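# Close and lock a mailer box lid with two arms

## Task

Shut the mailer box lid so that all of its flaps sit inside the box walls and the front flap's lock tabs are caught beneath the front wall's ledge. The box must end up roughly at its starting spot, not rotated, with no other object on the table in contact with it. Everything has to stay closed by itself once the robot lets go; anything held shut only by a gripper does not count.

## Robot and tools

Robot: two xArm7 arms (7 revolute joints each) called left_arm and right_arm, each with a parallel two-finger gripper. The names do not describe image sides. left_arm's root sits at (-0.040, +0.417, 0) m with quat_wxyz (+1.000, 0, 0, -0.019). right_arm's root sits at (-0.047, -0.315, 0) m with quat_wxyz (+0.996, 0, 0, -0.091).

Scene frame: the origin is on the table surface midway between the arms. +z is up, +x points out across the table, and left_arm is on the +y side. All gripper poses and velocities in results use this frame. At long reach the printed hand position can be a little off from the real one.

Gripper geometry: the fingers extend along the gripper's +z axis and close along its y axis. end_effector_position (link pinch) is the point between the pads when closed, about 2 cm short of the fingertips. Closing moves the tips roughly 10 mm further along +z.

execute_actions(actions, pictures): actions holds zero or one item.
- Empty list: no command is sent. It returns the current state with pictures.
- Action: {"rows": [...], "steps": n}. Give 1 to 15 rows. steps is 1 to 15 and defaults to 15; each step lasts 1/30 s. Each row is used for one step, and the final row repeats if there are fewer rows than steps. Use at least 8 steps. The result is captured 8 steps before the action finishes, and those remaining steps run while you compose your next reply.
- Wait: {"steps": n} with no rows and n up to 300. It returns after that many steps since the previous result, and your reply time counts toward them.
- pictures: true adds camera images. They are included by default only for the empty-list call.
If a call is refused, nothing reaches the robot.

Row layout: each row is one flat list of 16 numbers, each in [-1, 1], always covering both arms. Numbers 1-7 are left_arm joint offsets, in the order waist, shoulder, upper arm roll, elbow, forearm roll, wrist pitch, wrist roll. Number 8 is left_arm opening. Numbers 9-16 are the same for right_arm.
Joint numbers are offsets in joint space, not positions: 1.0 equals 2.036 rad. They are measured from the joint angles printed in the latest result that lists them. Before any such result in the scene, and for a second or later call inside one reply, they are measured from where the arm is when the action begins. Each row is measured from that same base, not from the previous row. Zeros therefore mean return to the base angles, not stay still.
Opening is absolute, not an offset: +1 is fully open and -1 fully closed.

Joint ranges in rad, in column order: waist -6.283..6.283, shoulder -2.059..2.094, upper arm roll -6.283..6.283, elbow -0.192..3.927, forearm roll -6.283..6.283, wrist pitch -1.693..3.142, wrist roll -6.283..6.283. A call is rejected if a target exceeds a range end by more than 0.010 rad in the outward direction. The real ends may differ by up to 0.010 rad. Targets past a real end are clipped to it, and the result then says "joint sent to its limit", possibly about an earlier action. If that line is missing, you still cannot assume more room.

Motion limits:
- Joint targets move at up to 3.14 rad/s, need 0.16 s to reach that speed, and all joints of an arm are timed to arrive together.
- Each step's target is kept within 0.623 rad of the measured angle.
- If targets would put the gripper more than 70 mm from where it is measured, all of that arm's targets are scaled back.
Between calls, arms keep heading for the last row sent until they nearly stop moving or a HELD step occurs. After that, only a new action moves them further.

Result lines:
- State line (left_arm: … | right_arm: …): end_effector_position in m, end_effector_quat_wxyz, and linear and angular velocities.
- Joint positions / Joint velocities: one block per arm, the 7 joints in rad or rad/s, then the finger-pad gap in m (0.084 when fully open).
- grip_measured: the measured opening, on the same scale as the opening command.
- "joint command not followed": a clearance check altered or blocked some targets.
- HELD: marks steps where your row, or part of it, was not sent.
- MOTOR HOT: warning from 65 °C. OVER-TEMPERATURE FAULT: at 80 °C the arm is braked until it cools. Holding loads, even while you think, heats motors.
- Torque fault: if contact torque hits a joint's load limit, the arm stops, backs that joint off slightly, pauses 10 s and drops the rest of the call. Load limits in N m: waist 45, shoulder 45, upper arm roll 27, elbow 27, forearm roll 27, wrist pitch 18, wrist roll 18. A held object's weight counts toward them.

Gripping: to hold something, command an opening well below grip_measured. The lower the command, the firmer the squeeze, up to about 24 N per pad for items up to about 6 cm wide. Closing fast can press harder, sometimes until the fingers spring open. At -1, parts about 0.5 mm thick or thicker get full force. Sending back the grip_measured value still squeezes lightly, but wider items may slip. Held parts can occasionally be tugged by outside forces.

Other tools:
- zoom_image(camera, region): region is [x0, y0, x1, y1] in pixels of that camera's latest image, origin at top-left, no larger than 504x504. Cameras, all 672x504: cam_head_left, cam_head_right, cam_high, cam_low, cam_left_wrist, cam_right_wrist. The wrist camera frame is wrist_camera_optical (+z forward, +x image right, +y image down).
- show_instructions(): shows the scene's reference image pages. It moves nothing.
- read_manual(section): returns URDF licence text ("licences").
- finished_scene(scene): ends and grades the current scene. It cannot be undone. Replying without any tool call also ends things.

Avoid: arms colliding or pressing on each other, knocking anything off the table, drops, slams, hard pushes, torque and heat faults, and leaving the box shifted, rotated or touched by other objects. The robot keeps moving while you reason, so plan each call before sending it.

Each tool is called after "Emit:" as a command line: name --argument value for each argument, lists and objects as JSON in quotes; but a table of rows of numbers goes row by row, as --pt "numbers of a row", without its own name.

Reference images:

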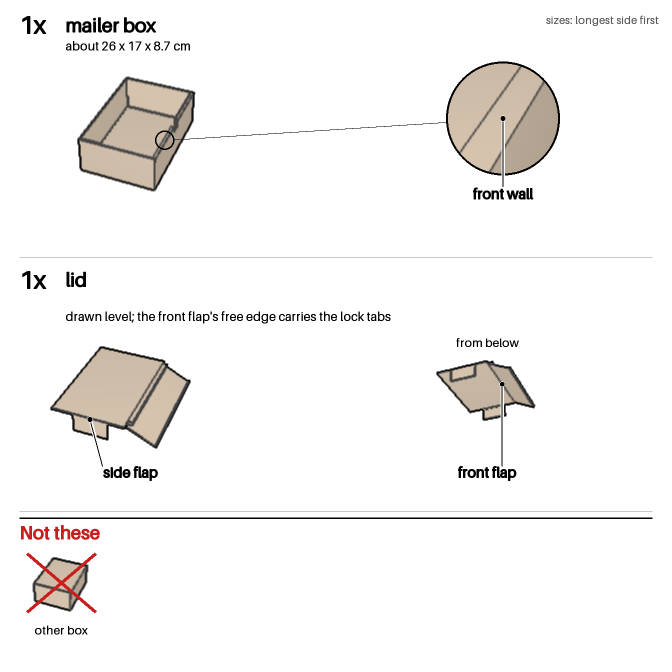

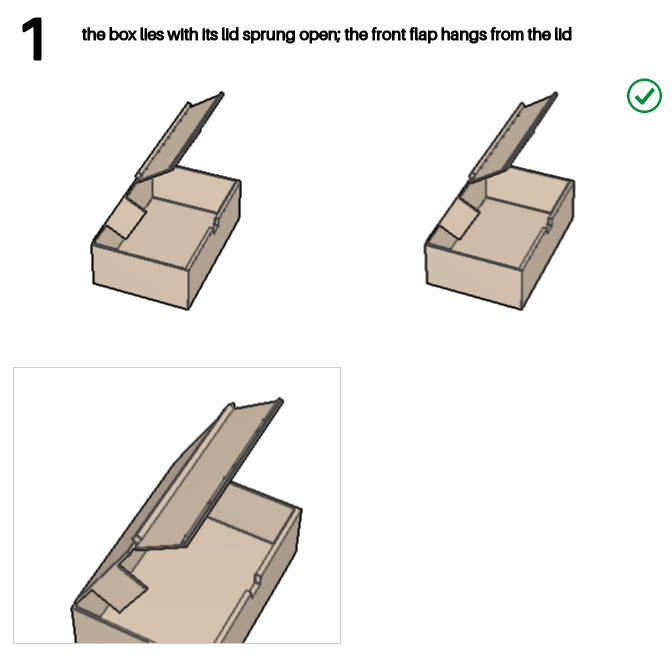

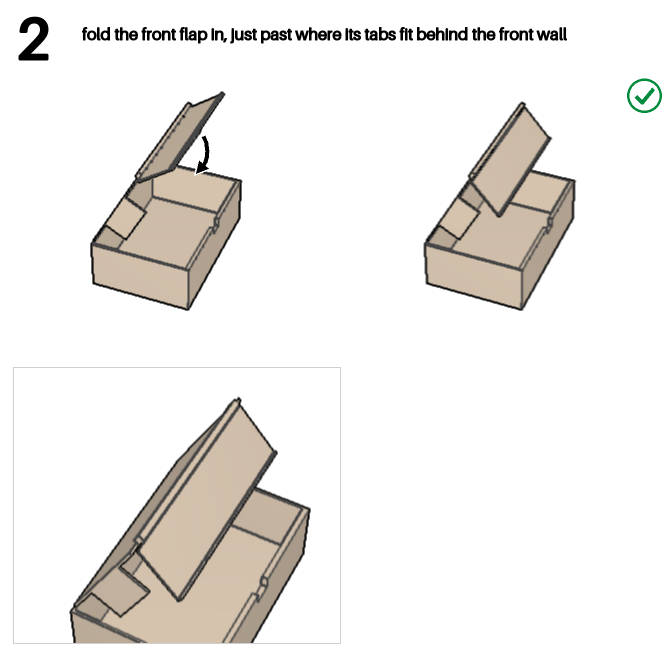

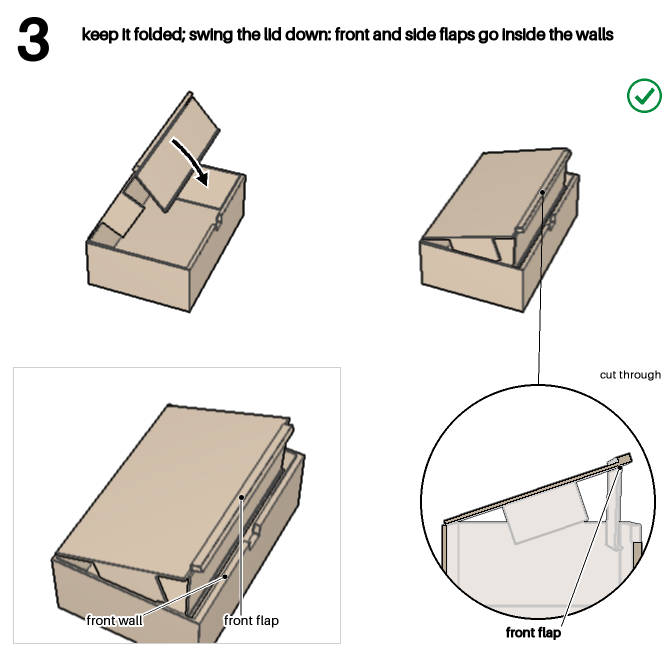

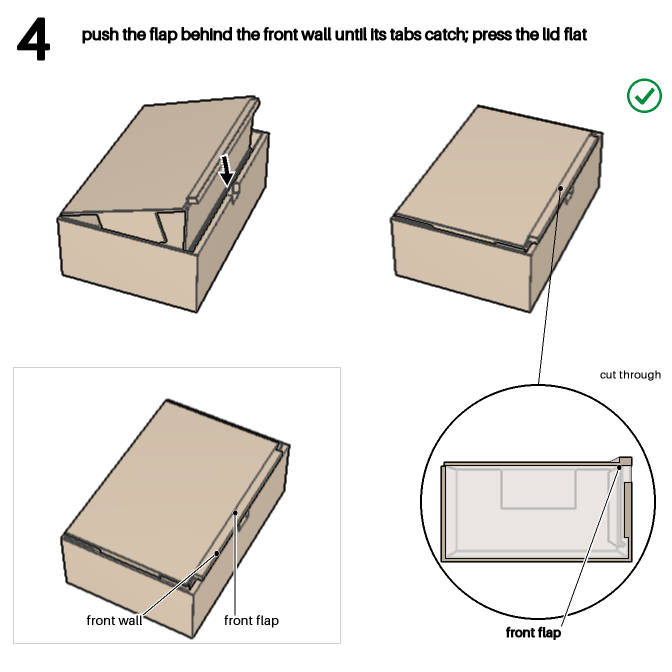

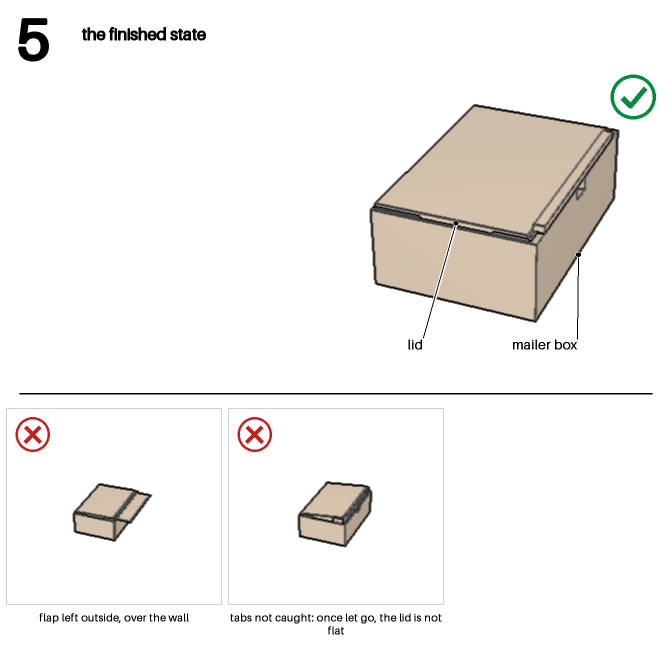

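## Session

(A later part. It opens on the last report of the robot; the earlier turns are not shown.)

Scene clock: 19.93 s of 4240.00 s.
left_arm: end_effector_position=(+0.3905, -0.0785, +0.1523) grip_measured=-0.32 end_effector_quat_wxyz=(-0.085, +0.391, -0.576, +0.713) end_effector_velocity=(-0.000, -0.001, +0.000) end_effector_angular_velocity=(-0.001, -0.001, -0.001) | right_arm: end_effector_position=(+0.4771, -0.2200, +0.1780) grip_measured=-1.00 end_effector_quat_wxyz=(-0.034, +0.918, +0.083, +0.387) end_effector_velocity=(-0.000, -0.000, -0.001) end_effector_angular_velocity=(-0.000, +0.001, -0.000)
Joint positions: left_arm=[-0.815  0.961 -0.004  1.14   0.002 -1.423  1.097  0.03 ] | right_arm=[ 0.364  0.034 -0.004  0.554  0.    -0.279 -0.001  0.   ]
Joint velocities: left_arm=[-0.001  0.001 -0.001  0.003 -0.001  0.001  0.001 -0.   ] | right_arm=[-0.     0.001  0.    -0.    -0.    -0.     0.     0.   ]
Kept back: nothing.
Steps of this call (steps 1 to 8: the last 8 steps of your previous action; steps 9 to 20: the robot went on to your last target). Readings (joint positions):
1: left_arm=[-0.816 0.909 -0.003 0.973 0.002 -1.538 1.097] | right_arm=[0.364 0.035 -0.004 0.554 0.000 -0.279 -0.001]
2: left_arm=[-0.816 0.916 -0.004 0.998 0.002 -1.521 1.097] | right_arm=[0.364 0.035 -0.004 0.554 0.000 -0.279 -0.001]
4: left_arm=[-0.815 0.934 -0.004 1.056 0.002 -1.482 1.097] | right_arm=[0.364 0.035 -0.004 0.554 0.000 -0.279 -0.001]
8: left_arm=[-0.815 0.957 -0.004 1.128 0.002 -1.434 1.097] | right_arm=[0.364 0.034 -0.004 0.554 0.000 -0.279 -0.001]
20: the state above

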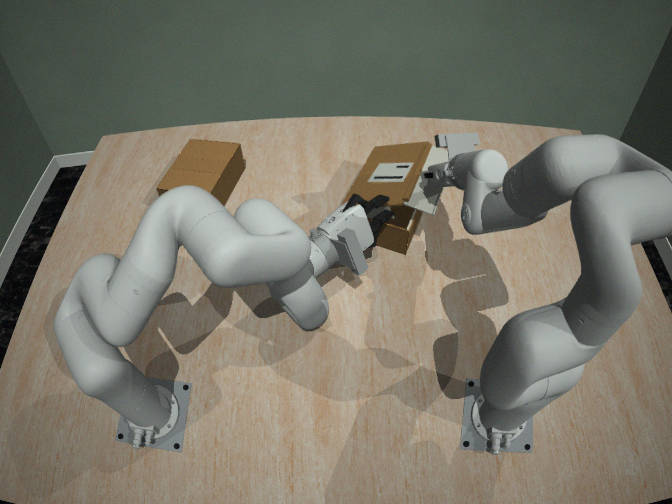

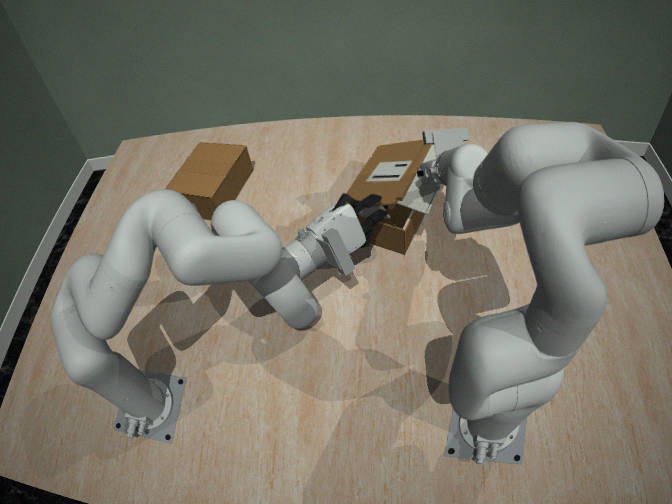

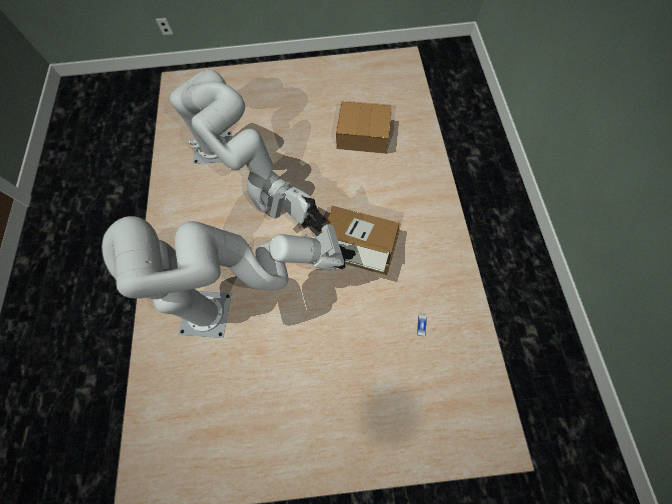

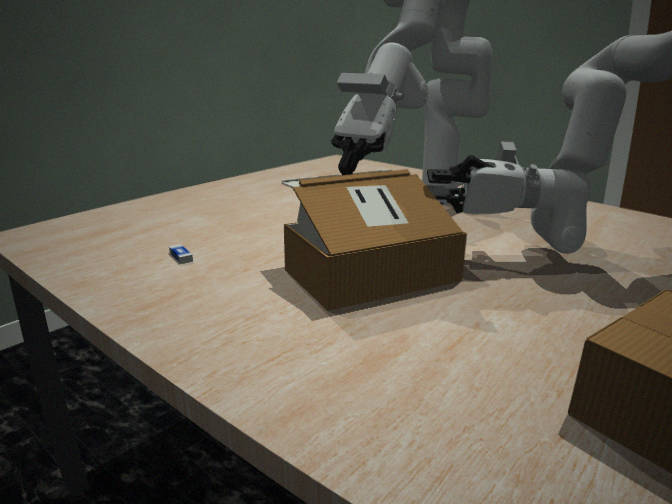

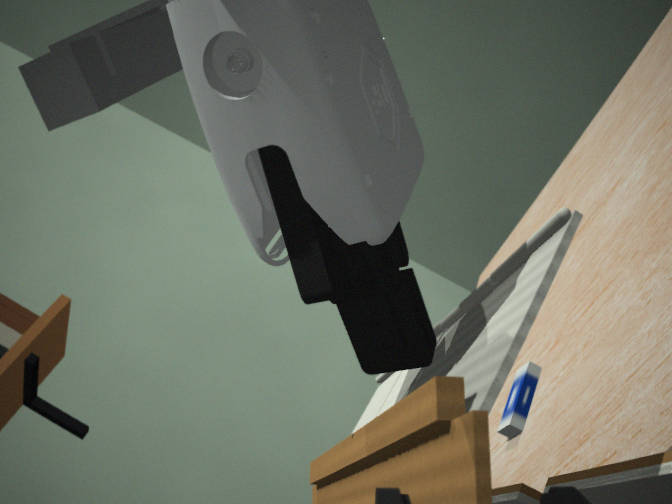

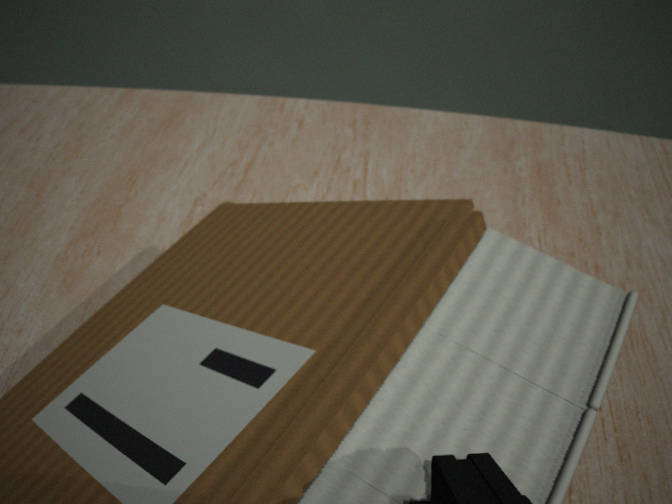

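Emit:
execute_actions --actions '[{"rows":[[0,-0.032,0,-0.102,0,-0.07,0,-0.3,0,0,0,0,0,0,0,-1],[0,-0.032,0,-0.102,0,-0.07,0,-0.3,0,0,0,0,0,0,0,-1],[0,-0.032,0,-0.102,0,-0.07,0,-0.3,0,0,0,0,0,0,0,-1],[0,-0.032,0,-0.102,0,-0.07,0,-0.3,0,0,0,0,0,0,0,-1],[0,-0.032,0,-0.102,0,-0.07,0,-0.3,0,0,0,0,0,0,0,-1],[0,-0.032,0,-0.102,0,-0.07,0,-0.3,0,0,0,0,0,0,0,-1],[0,-0.032,0,-0.102,0,-0.07,0,-0.3,0,0,0,0,0,0,0,-1],[0,-0.032,0,-0.102,0,-0.07,0,-0.3,0,0,0,0,0,0,0,-1],[-0.03,-0.032,0,-0.102,0,-0.07,-1,-0.3,0,0,0,0,0,0,0,-1]]}]'

Emit:
execute_actions --actions '[{"steps":40}]'

Emit:
execute_actions --actions '[{"rows":[[0,0.014,0,0.08,0,0.066,-0.187,-0.3,0,0,0,0,0,0,0,-1]]}]'

Emit:
execute_actions --actions '[{"steps":20}]' --pictures true

Scene clock: 21.60 s of 4240.00 s.
left_arm: end_effector_position=(+0.3609, -0.0445, +0.1516) grip_measured=-0.32 end_effector_quat_wxyz=(-0.085, +0.391, -0.577, +0.712) end_effector_velocity=(-0.126, +0.141, -0.012) end_effector_angular_velocity=(+0.039, +0.039, -0.005) | right_arm: end_effector_position=(+0.4771, -0.2200, +0.1780) grip_measured=-1.00 end_effector_quat_wxyz=(-0.034, +0.918, +0.083, +0.387) end_effector_velocity=(+0.000, -0.000, +0.000) end_effector_angular_velocity=(+0.001, -0.001, -0.001)
Joint positions: left_arm=[-0.815  0.909 -0.004  0.972  0.002 -1.537  1.097  0.03 ] | right_arm=[ 0.364  0.034 -0.004  0.554  0.    -0.279 -0.001  0.   ]
Joint velocities: left_arm=[-0.001 -0.192 -0.003 -0.687  0.001 -0.44  -0.001  0.   ] | right_arm=[ 0.    -0.001 -0.     0.     0.     0.     0.001  0.   ]
Steps of this call (steps 1 to 15: the robot went on to your last target; steps 16 to 43: nothing new was sent; steps 44 to 50: the first 7 steps of this action). Readings (joint positions):
44: left_arm=[-0.815 0.961 -0.004 1.140 0.002 -1.424 1.097] | right_arm=[0.364 0.035 -0.004 0.554 0.000 -0.279 -0.001]
45: left_arm=[-0.815 0.959 -0.004 1.134 0.002 -1.429 1.097] | right_arm=[0.364 0.034 -0.004 0.554 0.000 -0.279 -0.001]
47: left_arm=[-0.815 0.941 -0.004 1.080 0.002 -1.467 1.097] | right_arm=[0.364 0.034 -0.004 0.554 0.000 -0.279 -0.001]
50: the state above

Scene clock: 22.93 s of 4240.00 s.
left_arm: end_effector_position=(+0.3253, -0.0595, +0.1535) grip_measured=-0.32 end_effector_quat_wxyz=(+0.576, +0.696, +0.008, +0.430) end_effector_velocity=(-0.000, -0.000, -0.000) end_effector_angular_velocity=(-0.001, +0.002, -0.002) | right_arm: end_effector_position=(+0.4771, -0.2200, +0.1780) grip_measured=-1.00 end_effector_quat_wxyz=(-0.034, +0.918, +0.083, +0.387) end_effector_velocity=(+0.000, +0.000, +0.000) end_effector_angular_velocity=(-0.001, -0.001, +0.001)
Joint positions: left_arm=[-0.876  0.896 -0.004  0.933  0.002 -1.566 -0.939  0.03 ] | right_arm=[ 0.364  0.034 -0.004  0.554  0.    -0.279 -0.001  0.   ]
Joint velocities: left_arm=[ 0.001  0.    -0.     0.     0.002  0.    -0.002 -0.   ] | right_arm=[-0.    -0.     0.     0.001 -0.     0.001 -0.001  0.   ]
Kept back: nothing.
From where the robot then was, a joint's target lay farther than a number of 1.0 reaches, so one or more steps of this call were cut to that.
Steps of this call (steps 1 to 8: the last 8 steps of your previous action; steps 9 to 40: the robot went on to your last target). Readings (joint positions):
1: left_arm=[-0.815 0.904 -0.004 0.954 0.002 -1.548 1.097] | right_arm=[0.364 0.034 -0.004 0.554 0.000 -0.279 -0.001]
2: left_arm=[-0.815 0.901 -0.004 0.945 0.002 -1.555 1.096] | right_arm=[0.364 0.034 -0.004 0.554 0.000 -0.279 -0.001]
4: left_arm=[-0.817 0.898 -0.004 0.938 0.002 -1.561 1.065] | right_arm=[0.364 0.034 -0.004 0.554 0.000 -0.279 -0.001]
8: left_arm=[-0.842 0.897 -0.004 0.935 0.002 -1.565 0.800] | right_arm=[0.364 0.034 -0.004 0.554 0.000 -0.279 -0.001]
40: the state above

Scene clock: 23.17 s of 4240.00 s.
left_arm: end_effector_position=(+0.3449, -0.0850, +0.1578) grip_measured=-0.32 end_effector_quat_wxyz=(+0.624, +0.689, +0.094, +0.355) end_effector_velocity=(+0.136, -0.175, +0.066) end_effector_angular_velocity=(-1.030, +1.231, -0.049) | right_arm: end_effector_position=(+0.4771, -0.2200, +0.1780) grip_measured=-1.00 end_effector_quat_wxyz=(-0.034, +0.918, +0.083, +0.387) end_effector_velocity=(-0.000, -0.000, -0.000) end_effector_angular_velocity=(+0.000, -0.000, -0.001)
Joint positions: left_arm=[-0.876  0.915 -0.004  1.04   0.002 -1.478 -1.186  0.03 ] | right_arm=[ 0.364  0.034 -0.004  0.554  0.    -0.279 -0.001  0.   ]
Joint velocities: left_arm=[ 0.001  0.106 -0.001  0.749 -0.001  0.574 -1.605 -0.   ] | right_arm=[-0.001  0.     0.    -0.001 -0.    -0.001  0.001  0.   ]
Steps of this call (steps 1 to 7: the first 7 steps of this action). Readings (joint positions):
1: left_arm=[-0.876 0.896 -0.004 0.933 0.002 -1.566 -0.940] | right_arm=[0.364 0.034 -0.004 0.554 0.000 -0.279 -0.001]
2: left_arm=[-0.876 0.897 -0.004 0.936 0.002 -1.563 -0.948] | right_arm=[0.364 0.034 -0.004 0.554 0.000 -0.279 -0.001]
4: left_arm=[-0.876 0.902 -0.004 0.960 0.002 -1.541 -1.009] | right_arm=[0.364 0.034 -0.004 0.554 0.000 -0.279 -0.001]
7: the state above

Scene clock: 23.83 s of 4240.00 s.
left_arm: end_effector_position=(+0.3549, -0.0980, +0.1610) grip_measured=-0.32 end_effector_quat_wxyz=(+0.646, +0.682, +0.140, +0.313) end_effector_velocity=(+0.000, -0.000, +0.000) end_effector_angular_velocity=(-0.000, +0.000, +0.000) | right_arm: end_effector_position=(+0.4771, -0.2200, +0.1780) grip_measured=-1.00 end_effector_quat_wxyz=(-0.034, +0.918, +0.083, +0.387) end_effector_velocity=(-0.000, -0.000, -0.000) end_effector_angular_velocity=(-0.001, +0.001, +0.000)
Joint positions: left_arm=[-0.876  0.925 -0.004  1.095  0.002 -1.432 -1.319  0.03 ] | right_arm=[ 0.364  0.034 -0.004  0.554  0.    -0.279 -0.001  0.   ]
Joint velocities: left_arm=[-0.     0.     0.     0.001 -0.     0.001 -0.001 -0.   ] | right_arm=[-0.     0.001  0.    -0.    -0.    -0.    -0.001  0.   ]
Kept back: nothing.
Steps of this call (steps 1 to 8: the last 8 steps of your previous action; steps 9 to 20: the robot went on to your last target). Readings (joint positions):
1: left_arm=[-0.876 0.918 -0.004 1.062 0.002 -1.461 -1.234] | right_arm=[0.364 0.034 -0.004 0.554 0.000 -0.279 -0.001]
2: left_arm=[-0.876 0.920 -0.004 1.077 0.002 -1.449 -1.268] | right_arm=[0.364 0.034 -0.004 0.554 0.000 -0.279 -0.001]
4: left_arm=[-0.876 0.922 -0.004 1.090 0.002 -1.438 -1.301] | right_arm=[0.364 0.034 -0.004 0.554 0.000 -0.279 -0.001]
8: left_arm=[-0.876 0.925 -0.004 1.094 0.002 -1.433 -1.316] | right_arm=[0.364 0.034 -0.004 0.554 0.000 -0.279 -0.001]
20: the state above

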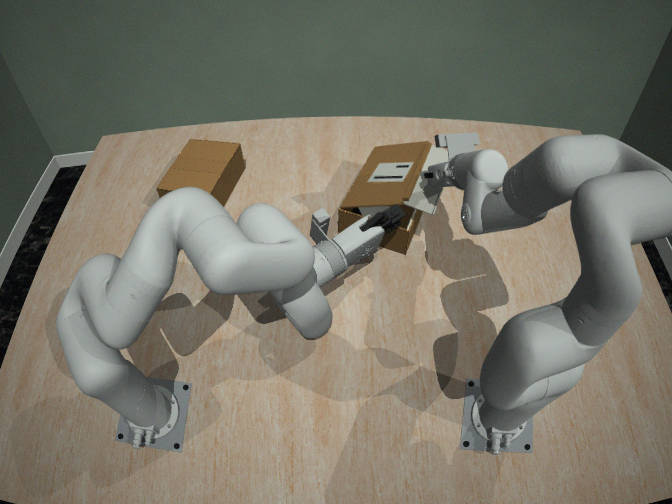

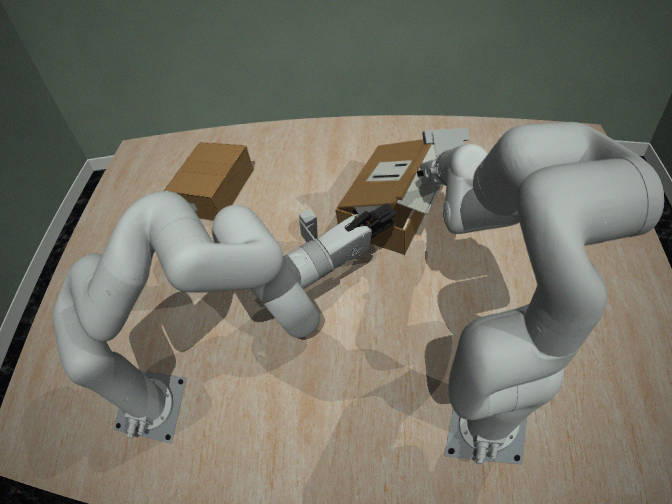

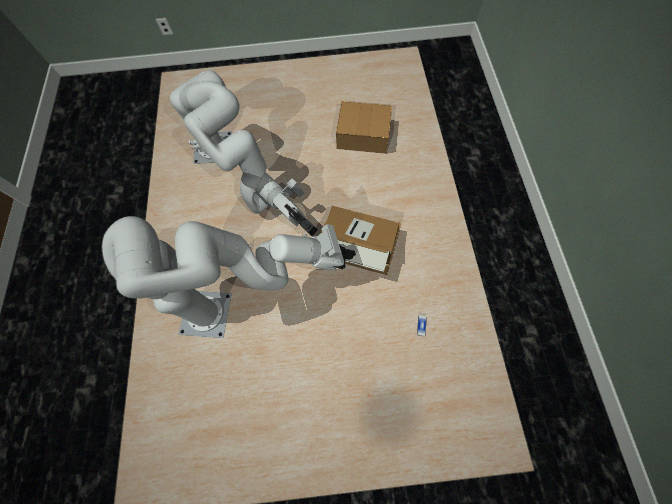

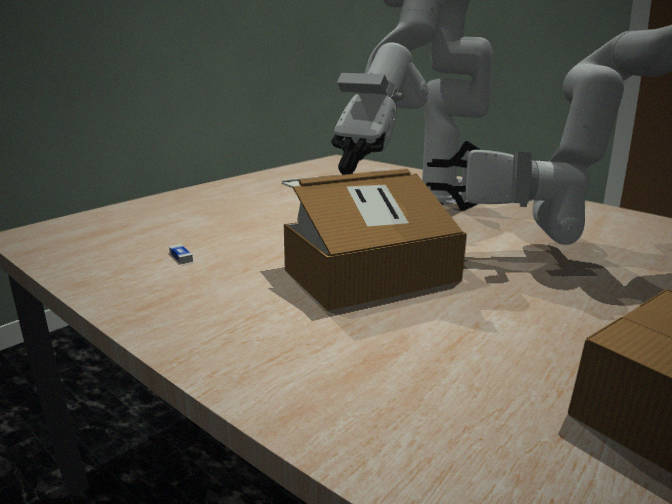

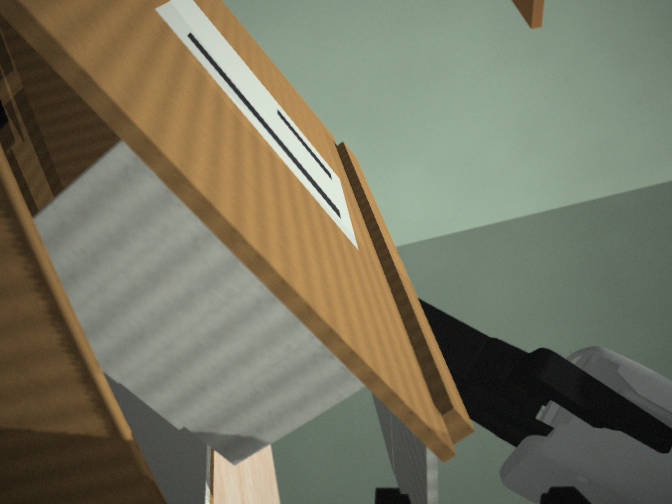

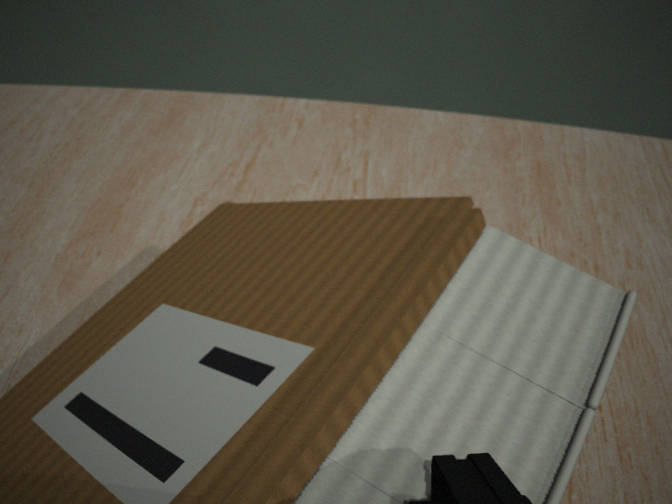

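Emit:
execute_actions --actions '[{"rows":[[-0.017,0.007,0,0,0,-0.007,0,-0.3,0,0,0,0,0,0,0,-1],[-0.017,0.007,0,0,0,-0.007,0,-0.3,0,0,0,0,0,0,0,-1],[-0.017,0.007,0,0,0,-0.007,0,-0.3,0,0,0,0,0,0,0,-1],[-0.017,0.007,0,0,0,-0.007,0,-0.3,0,0,0,0,0,0,0,-1],[-0.017,0.007,0,0,0,-0.007,0,-0.3,0,0,0,0,0,0,0,-1],[-0.017,0.025,0,0.046,0,0.022,0,-0.3,0,0,0,0,0,0,0,-1],[-0.017,0.025,0,0.046,0,0.022,0,-0.3,0,0,0,0,0,0,0,-1],[-0.017,0.042,0,0.092,0,0.052,0,-0.3,0,0,0,0,0,0,0,-1],[-0.017,0.042,0,0.092,0,0.052,0,-0.3,0,0,0,0,0,0,0,-1],[-0.017,0.06,0,0.139,0,0.081,0,-0.3,0,0,0,0,0,0,0,-1]]}]'

Emit:
execute_actions --actions '[{"steps":20}]' --pictures true

Scene clock: 24.73 s of 4240.00 s.
left_arm: end_effector_position=(+0.3365, -0.1104, +0.1547) grip_measured=-0.32 end_effector_quat_wxyz=(+0.651, +0.685, +0.129, +0.301) end_effector_velocity=(+0.017, -0.086, -0.030) end_effector_angular_velocity=(+0.030, +0.023, -0.056) | right_arm: end_effector_position=(+0.4771, -0.2200, +0.1780) grip_measured=-1.00 end_effector_quat_wxyz=(-0.034, +0.918, +0.083, +0.387) end_effector_velocity=(+0.000, +0.001, +0.001) end_effector_angular_velocity=(+0.000, -0.002, +0.002)
Joint positions: left_arm=[-0.908  0.941 -0.007  1.101  0.002 -1.439 -1.319  0.03 ] | right_arm=[ 0.364  0.034 -0.004  0.554  0.    -0.279 -0.001  0.   ]
Joint velocities: left_arm=[-0.056  0.161 -0.002  0.333  0.     0.21   0.     0.   ] | right_arm=[ 0.001 -0.001  0.     0.001 -0.    -0.001 -0.     0.   ]
Steps of this call (steps 1 to 15: the robot went on to your last target; steps 16 to 20: nothing new was sent; steps 21 to 27: the first 7 steps of this action). Readings (joint positions):
21: left_arm=[-0.876 0.925 -0.004 1.096 0.002 -1.432 -1.319] | right_arm=[0.364 0.034 -0.004 0.554 0.000 -0.279 -0.001]
22: left_arm=[-0.880 0.926 -0.003 1.096 0.002 -1.434 -1.319] | right_arm=[0.364 0.034 -0.004 0.554 0.000 -0.279 -0.001]
24: left_arm=[-0.894 0.932 -0.003 1.096 0.002 -1.440 -1.319] | right_arm=[0.364 0.034 -0.004 0.554 0.000 -0.279 -0.001]
27: the state above

Scene clock: 25.40 s of 4240.00 s.
left_arm: end_effector_position=(+0.3748, -0.1639, +0.1523) grip_measured=-0.32 end_effector_quat_wxyz=(+0.650, +0.685, +0.129, +0.301) end_effector_velocity=(+0.001, -0.001, +0.001) end_effector_angular_velocity=(-0.001, -0.001, +0.001) | right_arm: end_effector_position=(+0.4771, -0.2200, +0.1780) grip_measured=-1.00 end_effector_quat_wxyz=(-0.034, +0.918, +0.083, +0.387) end_effector_velocity=(+0.000, -0.001, -0.000) end_effector_angular_velocity=(+0.000, -0.001, -0.001)
Joint positions: left_arm=[-0.911  1.047 -0.004  1.378  0.002 -1.267 -1.319  0.03 ] | right_arm=[ 0.364  0.034 -0.004  0.554  0.    -0.279 -0.001  0.   ]
Joint velocities: left_arm=[ 0.001  0.001 -0.001  0.005  0.     0.002  0.001 -0.   ] | right_arm=[-0.001  0.001  0.    -0.     0.001 -0.002 -0.     0.   ]
Kept back: nothing.
Steps of this call (steps 1 to 8: the last 8 steps of your previous action; steps 9 to 20: the robot went on to your last target). Readings (joint positions):
1: left_arm=[-0.909 0.948 -0.007 1.118 0.002 -1.429 -1.319] | right_arm=[0.364 0.034 -0.004 0.554 0.000 -0.279 -0.001]
2: left_arm=[-0.910 0.958 -0.006 1.144 0.002 -1.413 -1.319] | right_arm=[0.364 0.034 -0.004 0.554 0.000 -0.279 -0.001]
4: left_arm=[-0.910 0.984 -0.004 1.214 0.002 -1.370 -1.319] | right_arm=[0.364 0.034 -0.004 0.554 0.000 -0.279 -0.001]
8: left_arm=[-0.910 1.033 -0.004 1.344 0.002 -1.290 -1.319] | right_arm=[0.364 0.034 -0.004 0.554 0.000 -0.279 -0.001]
20: the state above

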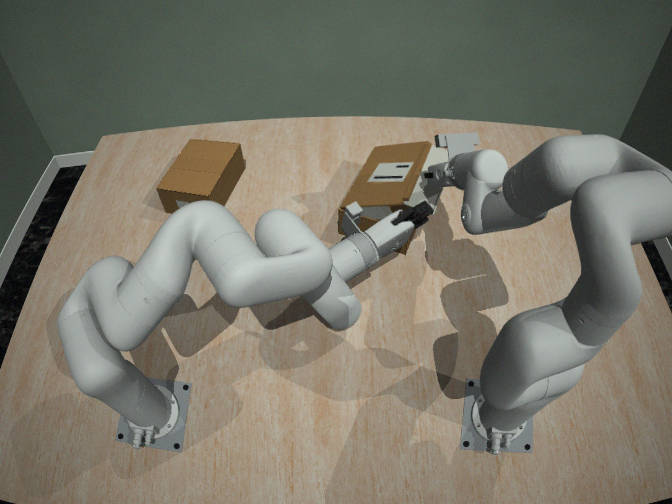

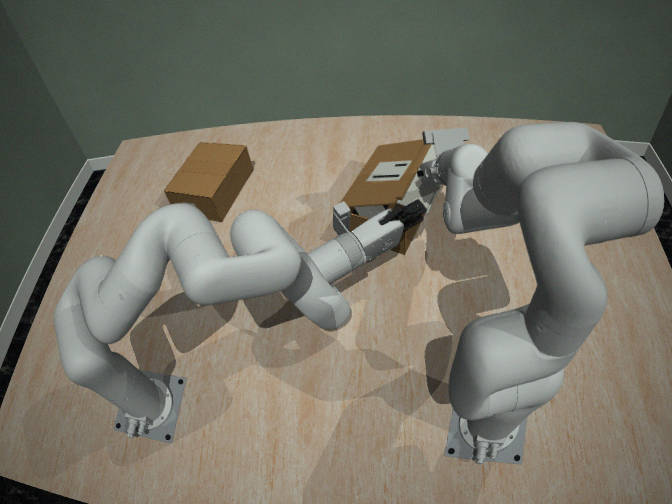

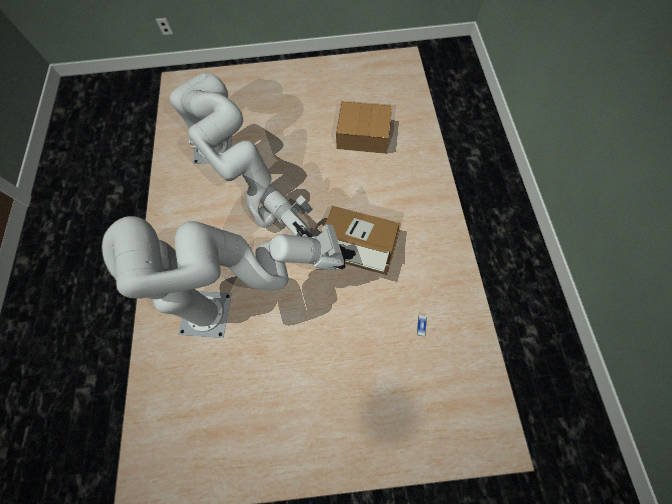

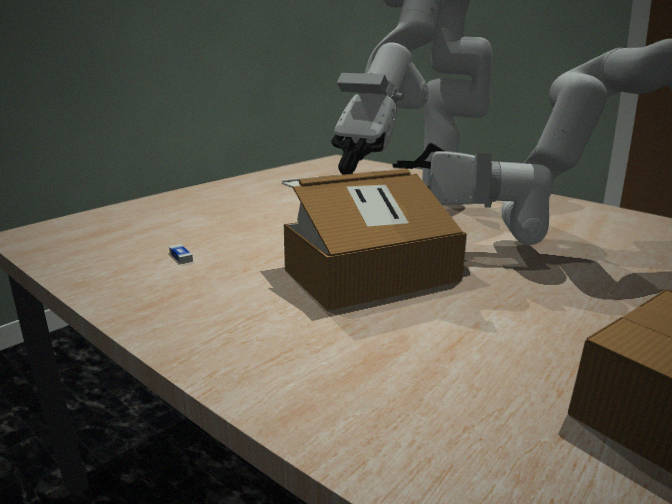

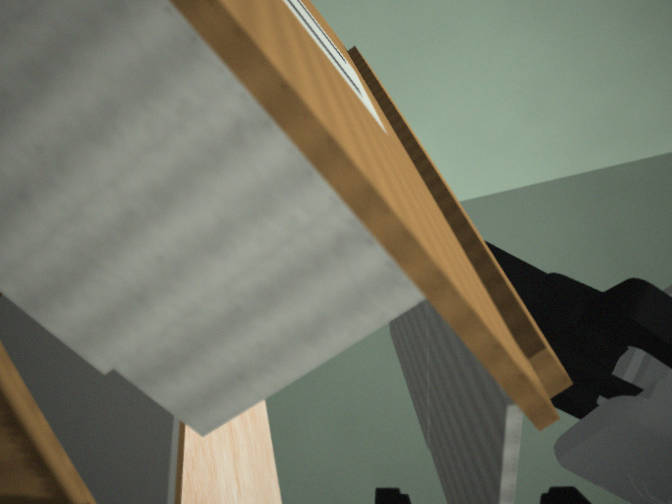

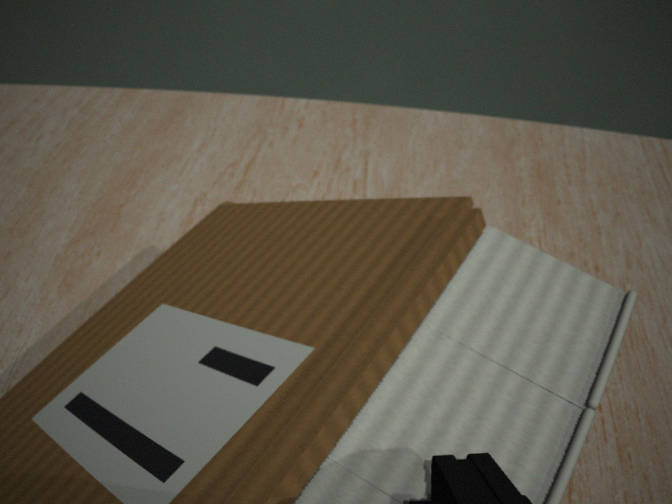

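Emit:
execute_actions --actions '[{"rows":[[0.006,0.012,0,0.042,0,0.03,0,-0.3,0,0,0,0,0,0,0,-1],[0.006,0.012,0,0.042,0,0.03,0,-0.3,0,0,0,0,0,0,0,-1],[0.006,0.012,0,0.042,0,0.03,0,-0.3,0,0,0,0,0,0,0,-1],[0.006,0.012,0,0.042,0,0.03,0,-0.3,0,0,0,0,0,0,0,-1],[0.006,0.012,0,0.042,0,0.03,0,-0.3,0,0,0,0,0,0,0,-1],[0.006,0.012,0,0.042,0,0.03,0,-0.3,0,0,0,0,0,0,0,-1],[0.006,0.012,0,0.042,0,0.03,0,-0.3,0,0,0,0,0,0,0,-1],[0.006,0.012,0,0.042,0,0.03,0,-0.75,0,0,0,0,0,0,0,-1]]}]'

Emit:
execute_actions --actions '[{"steps":15}]'

Emit:
execute_actions --actions '[{"rows":[[0.002,0,0,-0.003,0,-0.003,0.06,-0.75,0,0,0,0,0,0,0,-1],[0.002,0,0,-0.003,0,-0.003,0.06,-0.75,0,0,0,0,0,0,0,-1],[0.004,0,0,-0.007,0,-0.007,0.13,-0.75,0,0,0,0,0,0,0,-1],[0.004,0,0,-0.007,0,-0.007,0.13,-0.75,0,0,0,0,0,0,0,-1],[0.006,0,0,-0.01,0,-0.01,0.19,-0.75,0,0,0,0,0,0,0,-1],[0.006,0,0,-0.01,0,-0.01,0.19,-0.75,0,0,0,0,0,0,0,-1],[0.008,0,0,-0.014,0,-0.014,0.25,-0.75,0,0,0,0,0,0,0,-1],[0.008,0,0,-0.014,0,-0.014,0.25,-0.75,0,0,0,0,0,0,0,-1],[0.011,0,0,-0.017,0,-0.017,0.32,-0.75,0,0,0,0,0,0,0,-1],[0.011,0,0,-0.017,0,-0.017,0.32,-0.75,0,0,0,0,0,0,0,-1],[0.013,0,0,-0.02,0,-0.02,0.38,-0.75,0,0,0,0,0,0,0,-1],[0.013,0,0,-0.02,0,-0.02,0.38,-0.75,0,0,0,0,0,0,0,-1],[0.015,0,0,-0.024,0,-0.024,0.44,-0.75,0,0,0,0,0,0,0,-1],[0.015,0,0,-0.024,0,-0.024,0.44,-0.75,0,0,0,0,0,0,0,-1],[0.017,0,0,-0.027,0,-0.027,0.5,-0.75,0,0,0,0,0,0,0,-1]]}]'

Emit:
execute_actions --actions '[{"steps":25}]' --pictures true

Scene clock: 26.73 s of 4240.00 s.
left_arm: end_effector_position=(+0.3924, -0.1734, +0.1578) grip_measured=-0.32 end_effector_quat_wxyz=(+0.649, +0.684, +0.132, +0.306) end_effector_velocity=(+0.045, -0.015, +0.017) end_effector_angular_velocity=(-0.005, -0.012, +0.039) | right_arm: end_effector_position=(+0.4771, -0.2200, +0.1780) grip_measured=-1.00 end_effector_quat_wxyz=(-0.034, +0.918, +0.083, +0.387) end_effector_velocity=(+0.000, -0.001, +0.000) end_effector_angular_velocity=(+0.000, -0.000, -0.003)
Joint positions: left_arm=[-0.899  1.067 -0.003  1.453  0.002 -1.214 -1.319  0.03 ] | right_arm=[ 0.364  0.034 -0.004  0.554  0.    -0.279 -0.001  0.   ]
Joint velocities: left_arm=[ 0.032  0.037  0.008  0.161 -0.003  0.113  0.    -0.   ] | right_arm=[-0.002 -0.    -0.     0.     0.    -0.     0.     0.   ]
Steps of this call (steps 1 to 15: the robot went on to your last target; steps 16 to 33: nothing new was sent; steps 34 to 40: the first 7 steps of this action). Readings (joint positions):
34: left_arm=[-0.911 1.047 -0.004 1.379 0.002 -1.266 -1.319] | right_arm=[0.364 0.034 -0.004 0.554 0.000 -0.279 -0.001]
35: left_arm=[-0.910 1.049 -0.005 1.385 0.002 -1.261 -1.319] | right_arm=[0.364 0.034 -0.004 0.554 0.000 -0.279 -0.001]
37: left_arm=[-0.905 1.059 -0.005 1.419 0.002 -1.237 -1.319] | right_arm=[0.364 0.034 -0.004 0.554 0.000 -0.279 -0.001]
40: the state above

Scene clock: 27.23 s of 4240.00 s.
left_arm: end_effector_position=(+0.3939, -0.1751, +0.1572) grip_measured=-0.77 end_effector_quat_wxyz=(+0.648, +0.685, +0.133, +0.305) end_effector_velocity=(-0.000, -0.001, +0.000) end_effector_angular_velocity=(-0.000, -0.001, -0.001) | right_arm: end_effector_position=(+0.4771, -0.2200, +0.1780) grip_measured=-1.00 end_effector_quat_wxyz=(-0.034, +0.918, +0.083, +0.387) end_effector_velocity=(-0.000, -0.000, -0.001) end_effector_angular_velocity=(-0.001, +0.003, -0.000)
Joint positions: left_arm=[-0.898  1.071 -0.004  1.463  0.002 -1.206 -1.319  0.01 ] | right_arm=[ 0.364  0.034 -0.004  0.554  0.    -0.279 -0.001  0.   ]
Joint velocities: left_arm=[-0.001  0.    -0.     0.001  0.     0.001  0.    -0.   ] | right_arm=[-0.     0.002  0.    -0.001 -0.     0.001 -0.     0.   ]
Kept back: nothing.
Steps of this call (steps 1 to 8: the last 8 steps of your previous action; steps 9 to 15: the robot went on to your last target). Readings (joint positions):
1: left_arm=[-0.898 1.068 -0.003 1.458 0.002 -1.211 -1.319] | right_arm=[0.364 0.034 -0.004 0.554 0.000 -0.279 -0.001]
2: left_arm=[-0.898 1.069 -0.003 1.460 0.002 -1.209 -1.319] | right_arm=[0.364 0.034 -0.004 0.554 0.000 -0.279 -0.001]
4: left_arm=[-0.898 1.070 -0.004 1.461 0.002 -1.207 -1.319] | right_arm=[0.364 0.034 -0.004 0.554 0.000 -0.279 -0.001]
8: left_arm=[-0.899 1.071 -0.005 1.463 0.002 -1.206 -1.319] | right_arm=[0.364 0.035 -0.004 0.554 0.000 -0.279 -0.001]
15: the state above
All arms were judged still, so your last target was given up. Only a new action makes them travel on or press farther. Fingers that are still opening or closing keep moving.

Scene clock: 27.47 s of 4240.00 s.
left_arm: end_effector_position=(+0.3959, -0.1698, +0.1549) grip_measured=-0.77 end_effector_quat_wxyz=(+0.613, +0.695, +0.066, +0.371) end_effector_velocity=(+0.020, +0.049, -0.027) end_effector_angular_velocity=(+0.963, -1.265, +0.105) | right_arm: end_effector_position=(+0.4771, -0.2200, +0.1780) grip_measured=-1.00 end_effector_quat_wxyz=(-0.034, +0.918, +0.083, +0.387) end_effector_velocity=(-0.001, -0.001, -0.002) end_effector_angular_velocity=(-0.001, +0.004, -0.001)
Joint positions: left_arm=[-0.892  1.071 -0.004  1.452  0.002 -1.216 -1.118  0.01 ] | right_arm=[ 0.364  0.034 -0.004  0.554  0.    -0.279 -0.001  0.   ]
Joint velocities: left_arm=[ 0.057  0.006  0.008 -0.094 -0.003 -0.081  1.585  0.003] | right_arm=[-0.001  0.001 -0.    -0.002  0.001  0.001 -0.001  0.   ]
Steps of this call (steps 1 to 7: the first 7 steps of this action). Readings (joint positions):
1: left_arm=[-0.898 1.071 -0.004 1.463 0.002 -1.206 -1.318] | right_arm=[0.364 0.034 -0.004 0.554 0.000 -0.279 -0.001]
2: left_arm=[-0.898 1.071 -0.004 1.463 0.002 -1.206 -1.311] | right_arm=[0.364 0.034 -0.004 0.554 0.000 -0.279 -0.001]
4: left_arm=[-0.897 1.071 -0.005 1.460 0.002 -1.209 -1.258] | right_arm=[0.364 0.034 -0.004 0.554 0.000 -0.279 -0.001]
7: the state above

Scene clock: 28.30 s of 4240.00 s.
left_arm: end_effector_position=(+0.4042, -0.1471, +0.1465) grip_measured=-0.77 end_effector_quat_wxyz=(+0.407, +0.666, -0.206, +0.590) end_effector_velocity=(+0.001, +0.001, +0.000) end_effector_angular_velocity=(+0.002, -0.004, +0.002) | right_arm: end_effector_position=(+0.4771, -0.2200, +0.1780) grip_measured=-1.00 end_effector_quat_wxyz=(-0.034, +0.918, +0.083, +0.387) end_effector_velocity=(+0.000, -0.001, +0.001) end_effector_angular_velocity=(+0.001, -0.001, -0.003)
Joint positions: left_arm=[-0.864  1.071 -0.004  1.408  0.002 -1.261 -0.302  0.01 ] | right_arm=[ 0.364  0.034 -0.004  0.554  0.    -0.279 -0.001  0.   ]
Joint velocities: left_arm=[ 0.001 -0.     0.001 -0.001 -0.001 -0.001  0.004  0.   ] | right_arm=[-0.002 -0.001  0.     0.     0.001  0.     0.001  0.   ]
Kept back: nothing.
Steps of this call (steps 1 to 8: the last 8 steps of your previous action; steps 9 to 25: the robot went on to your last target). Readings (joint positions):
1: left_arm=[-0.890 1.071 -0.004 1.449 0.002 -1.219 -1.063] | right_arm=[0.364 0.034 -0.004 0.554 0.000 -0.279 -0.001]
2: left_arm=[-0.888 1.071 -0.004 1.446 0.002 -1.222 -1.006] | right_arm=[0.364 0.035 -0.004 0.554 0.000 -0.279 -0.001]
4: left_arm=[-0.884 1.072 -0.005 1.439 0.002 -1.229 -0.886] | right_arm=[0.364 0.035 -0.004 0.553 0.000 -0.279 -0.001]
8: left_arm=[-0.875 1.071 -0.004 1.426 0.002 -1.242 -0.636] | right_arm=[0.364 0.034 -0.004 0.554 0.000 -0.279 -0.001]
25: the state above

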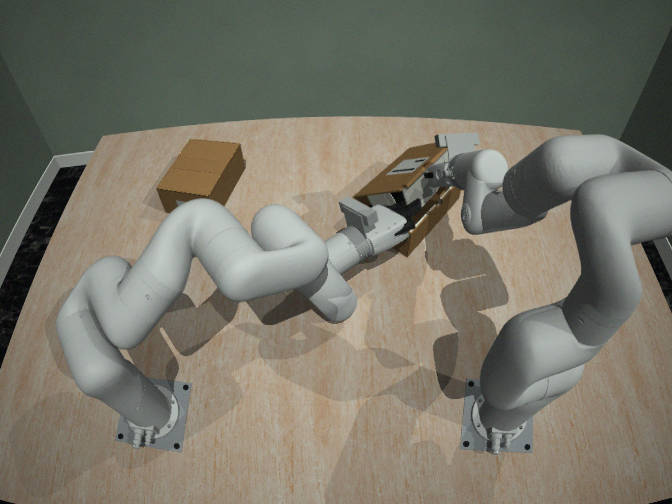

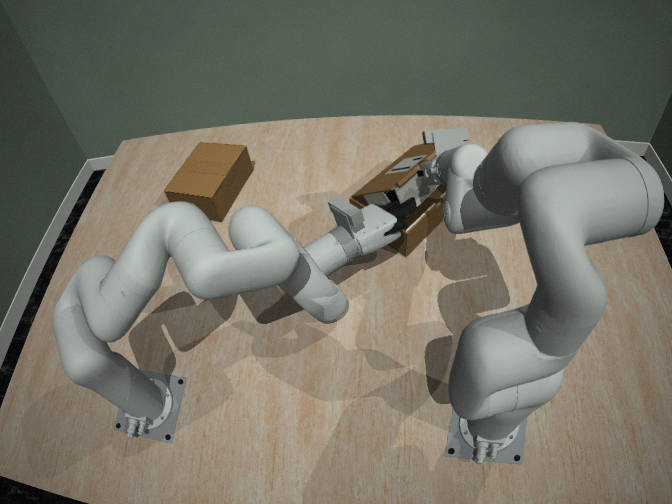

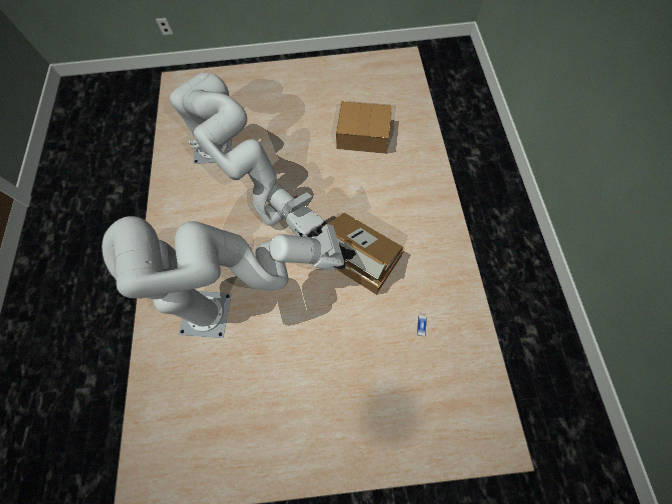

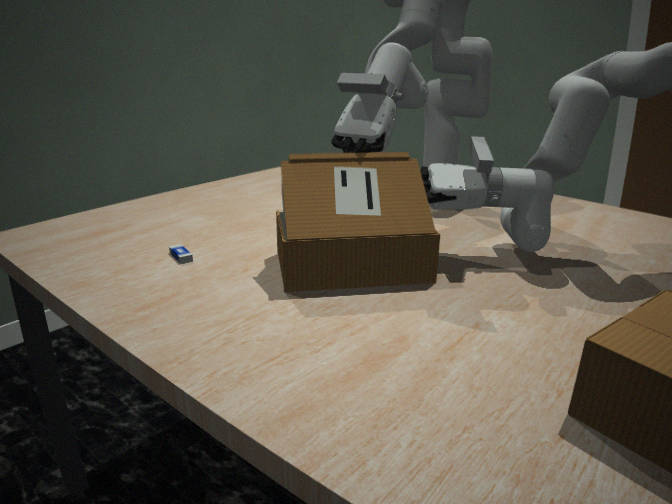

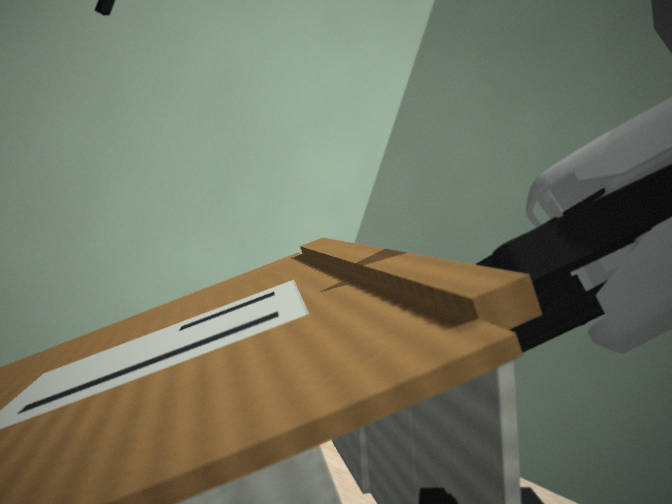

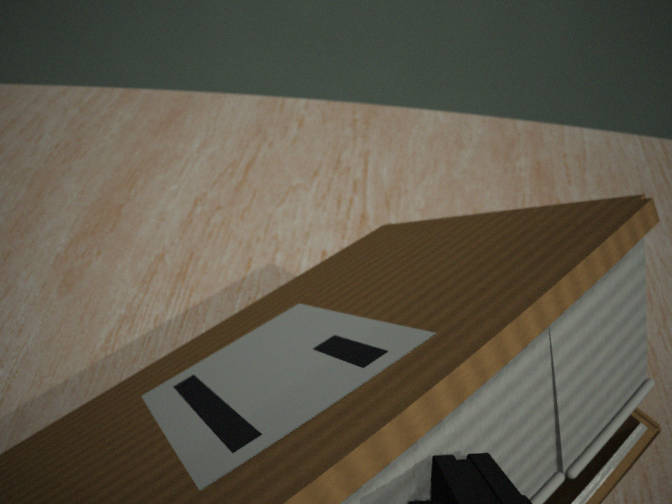

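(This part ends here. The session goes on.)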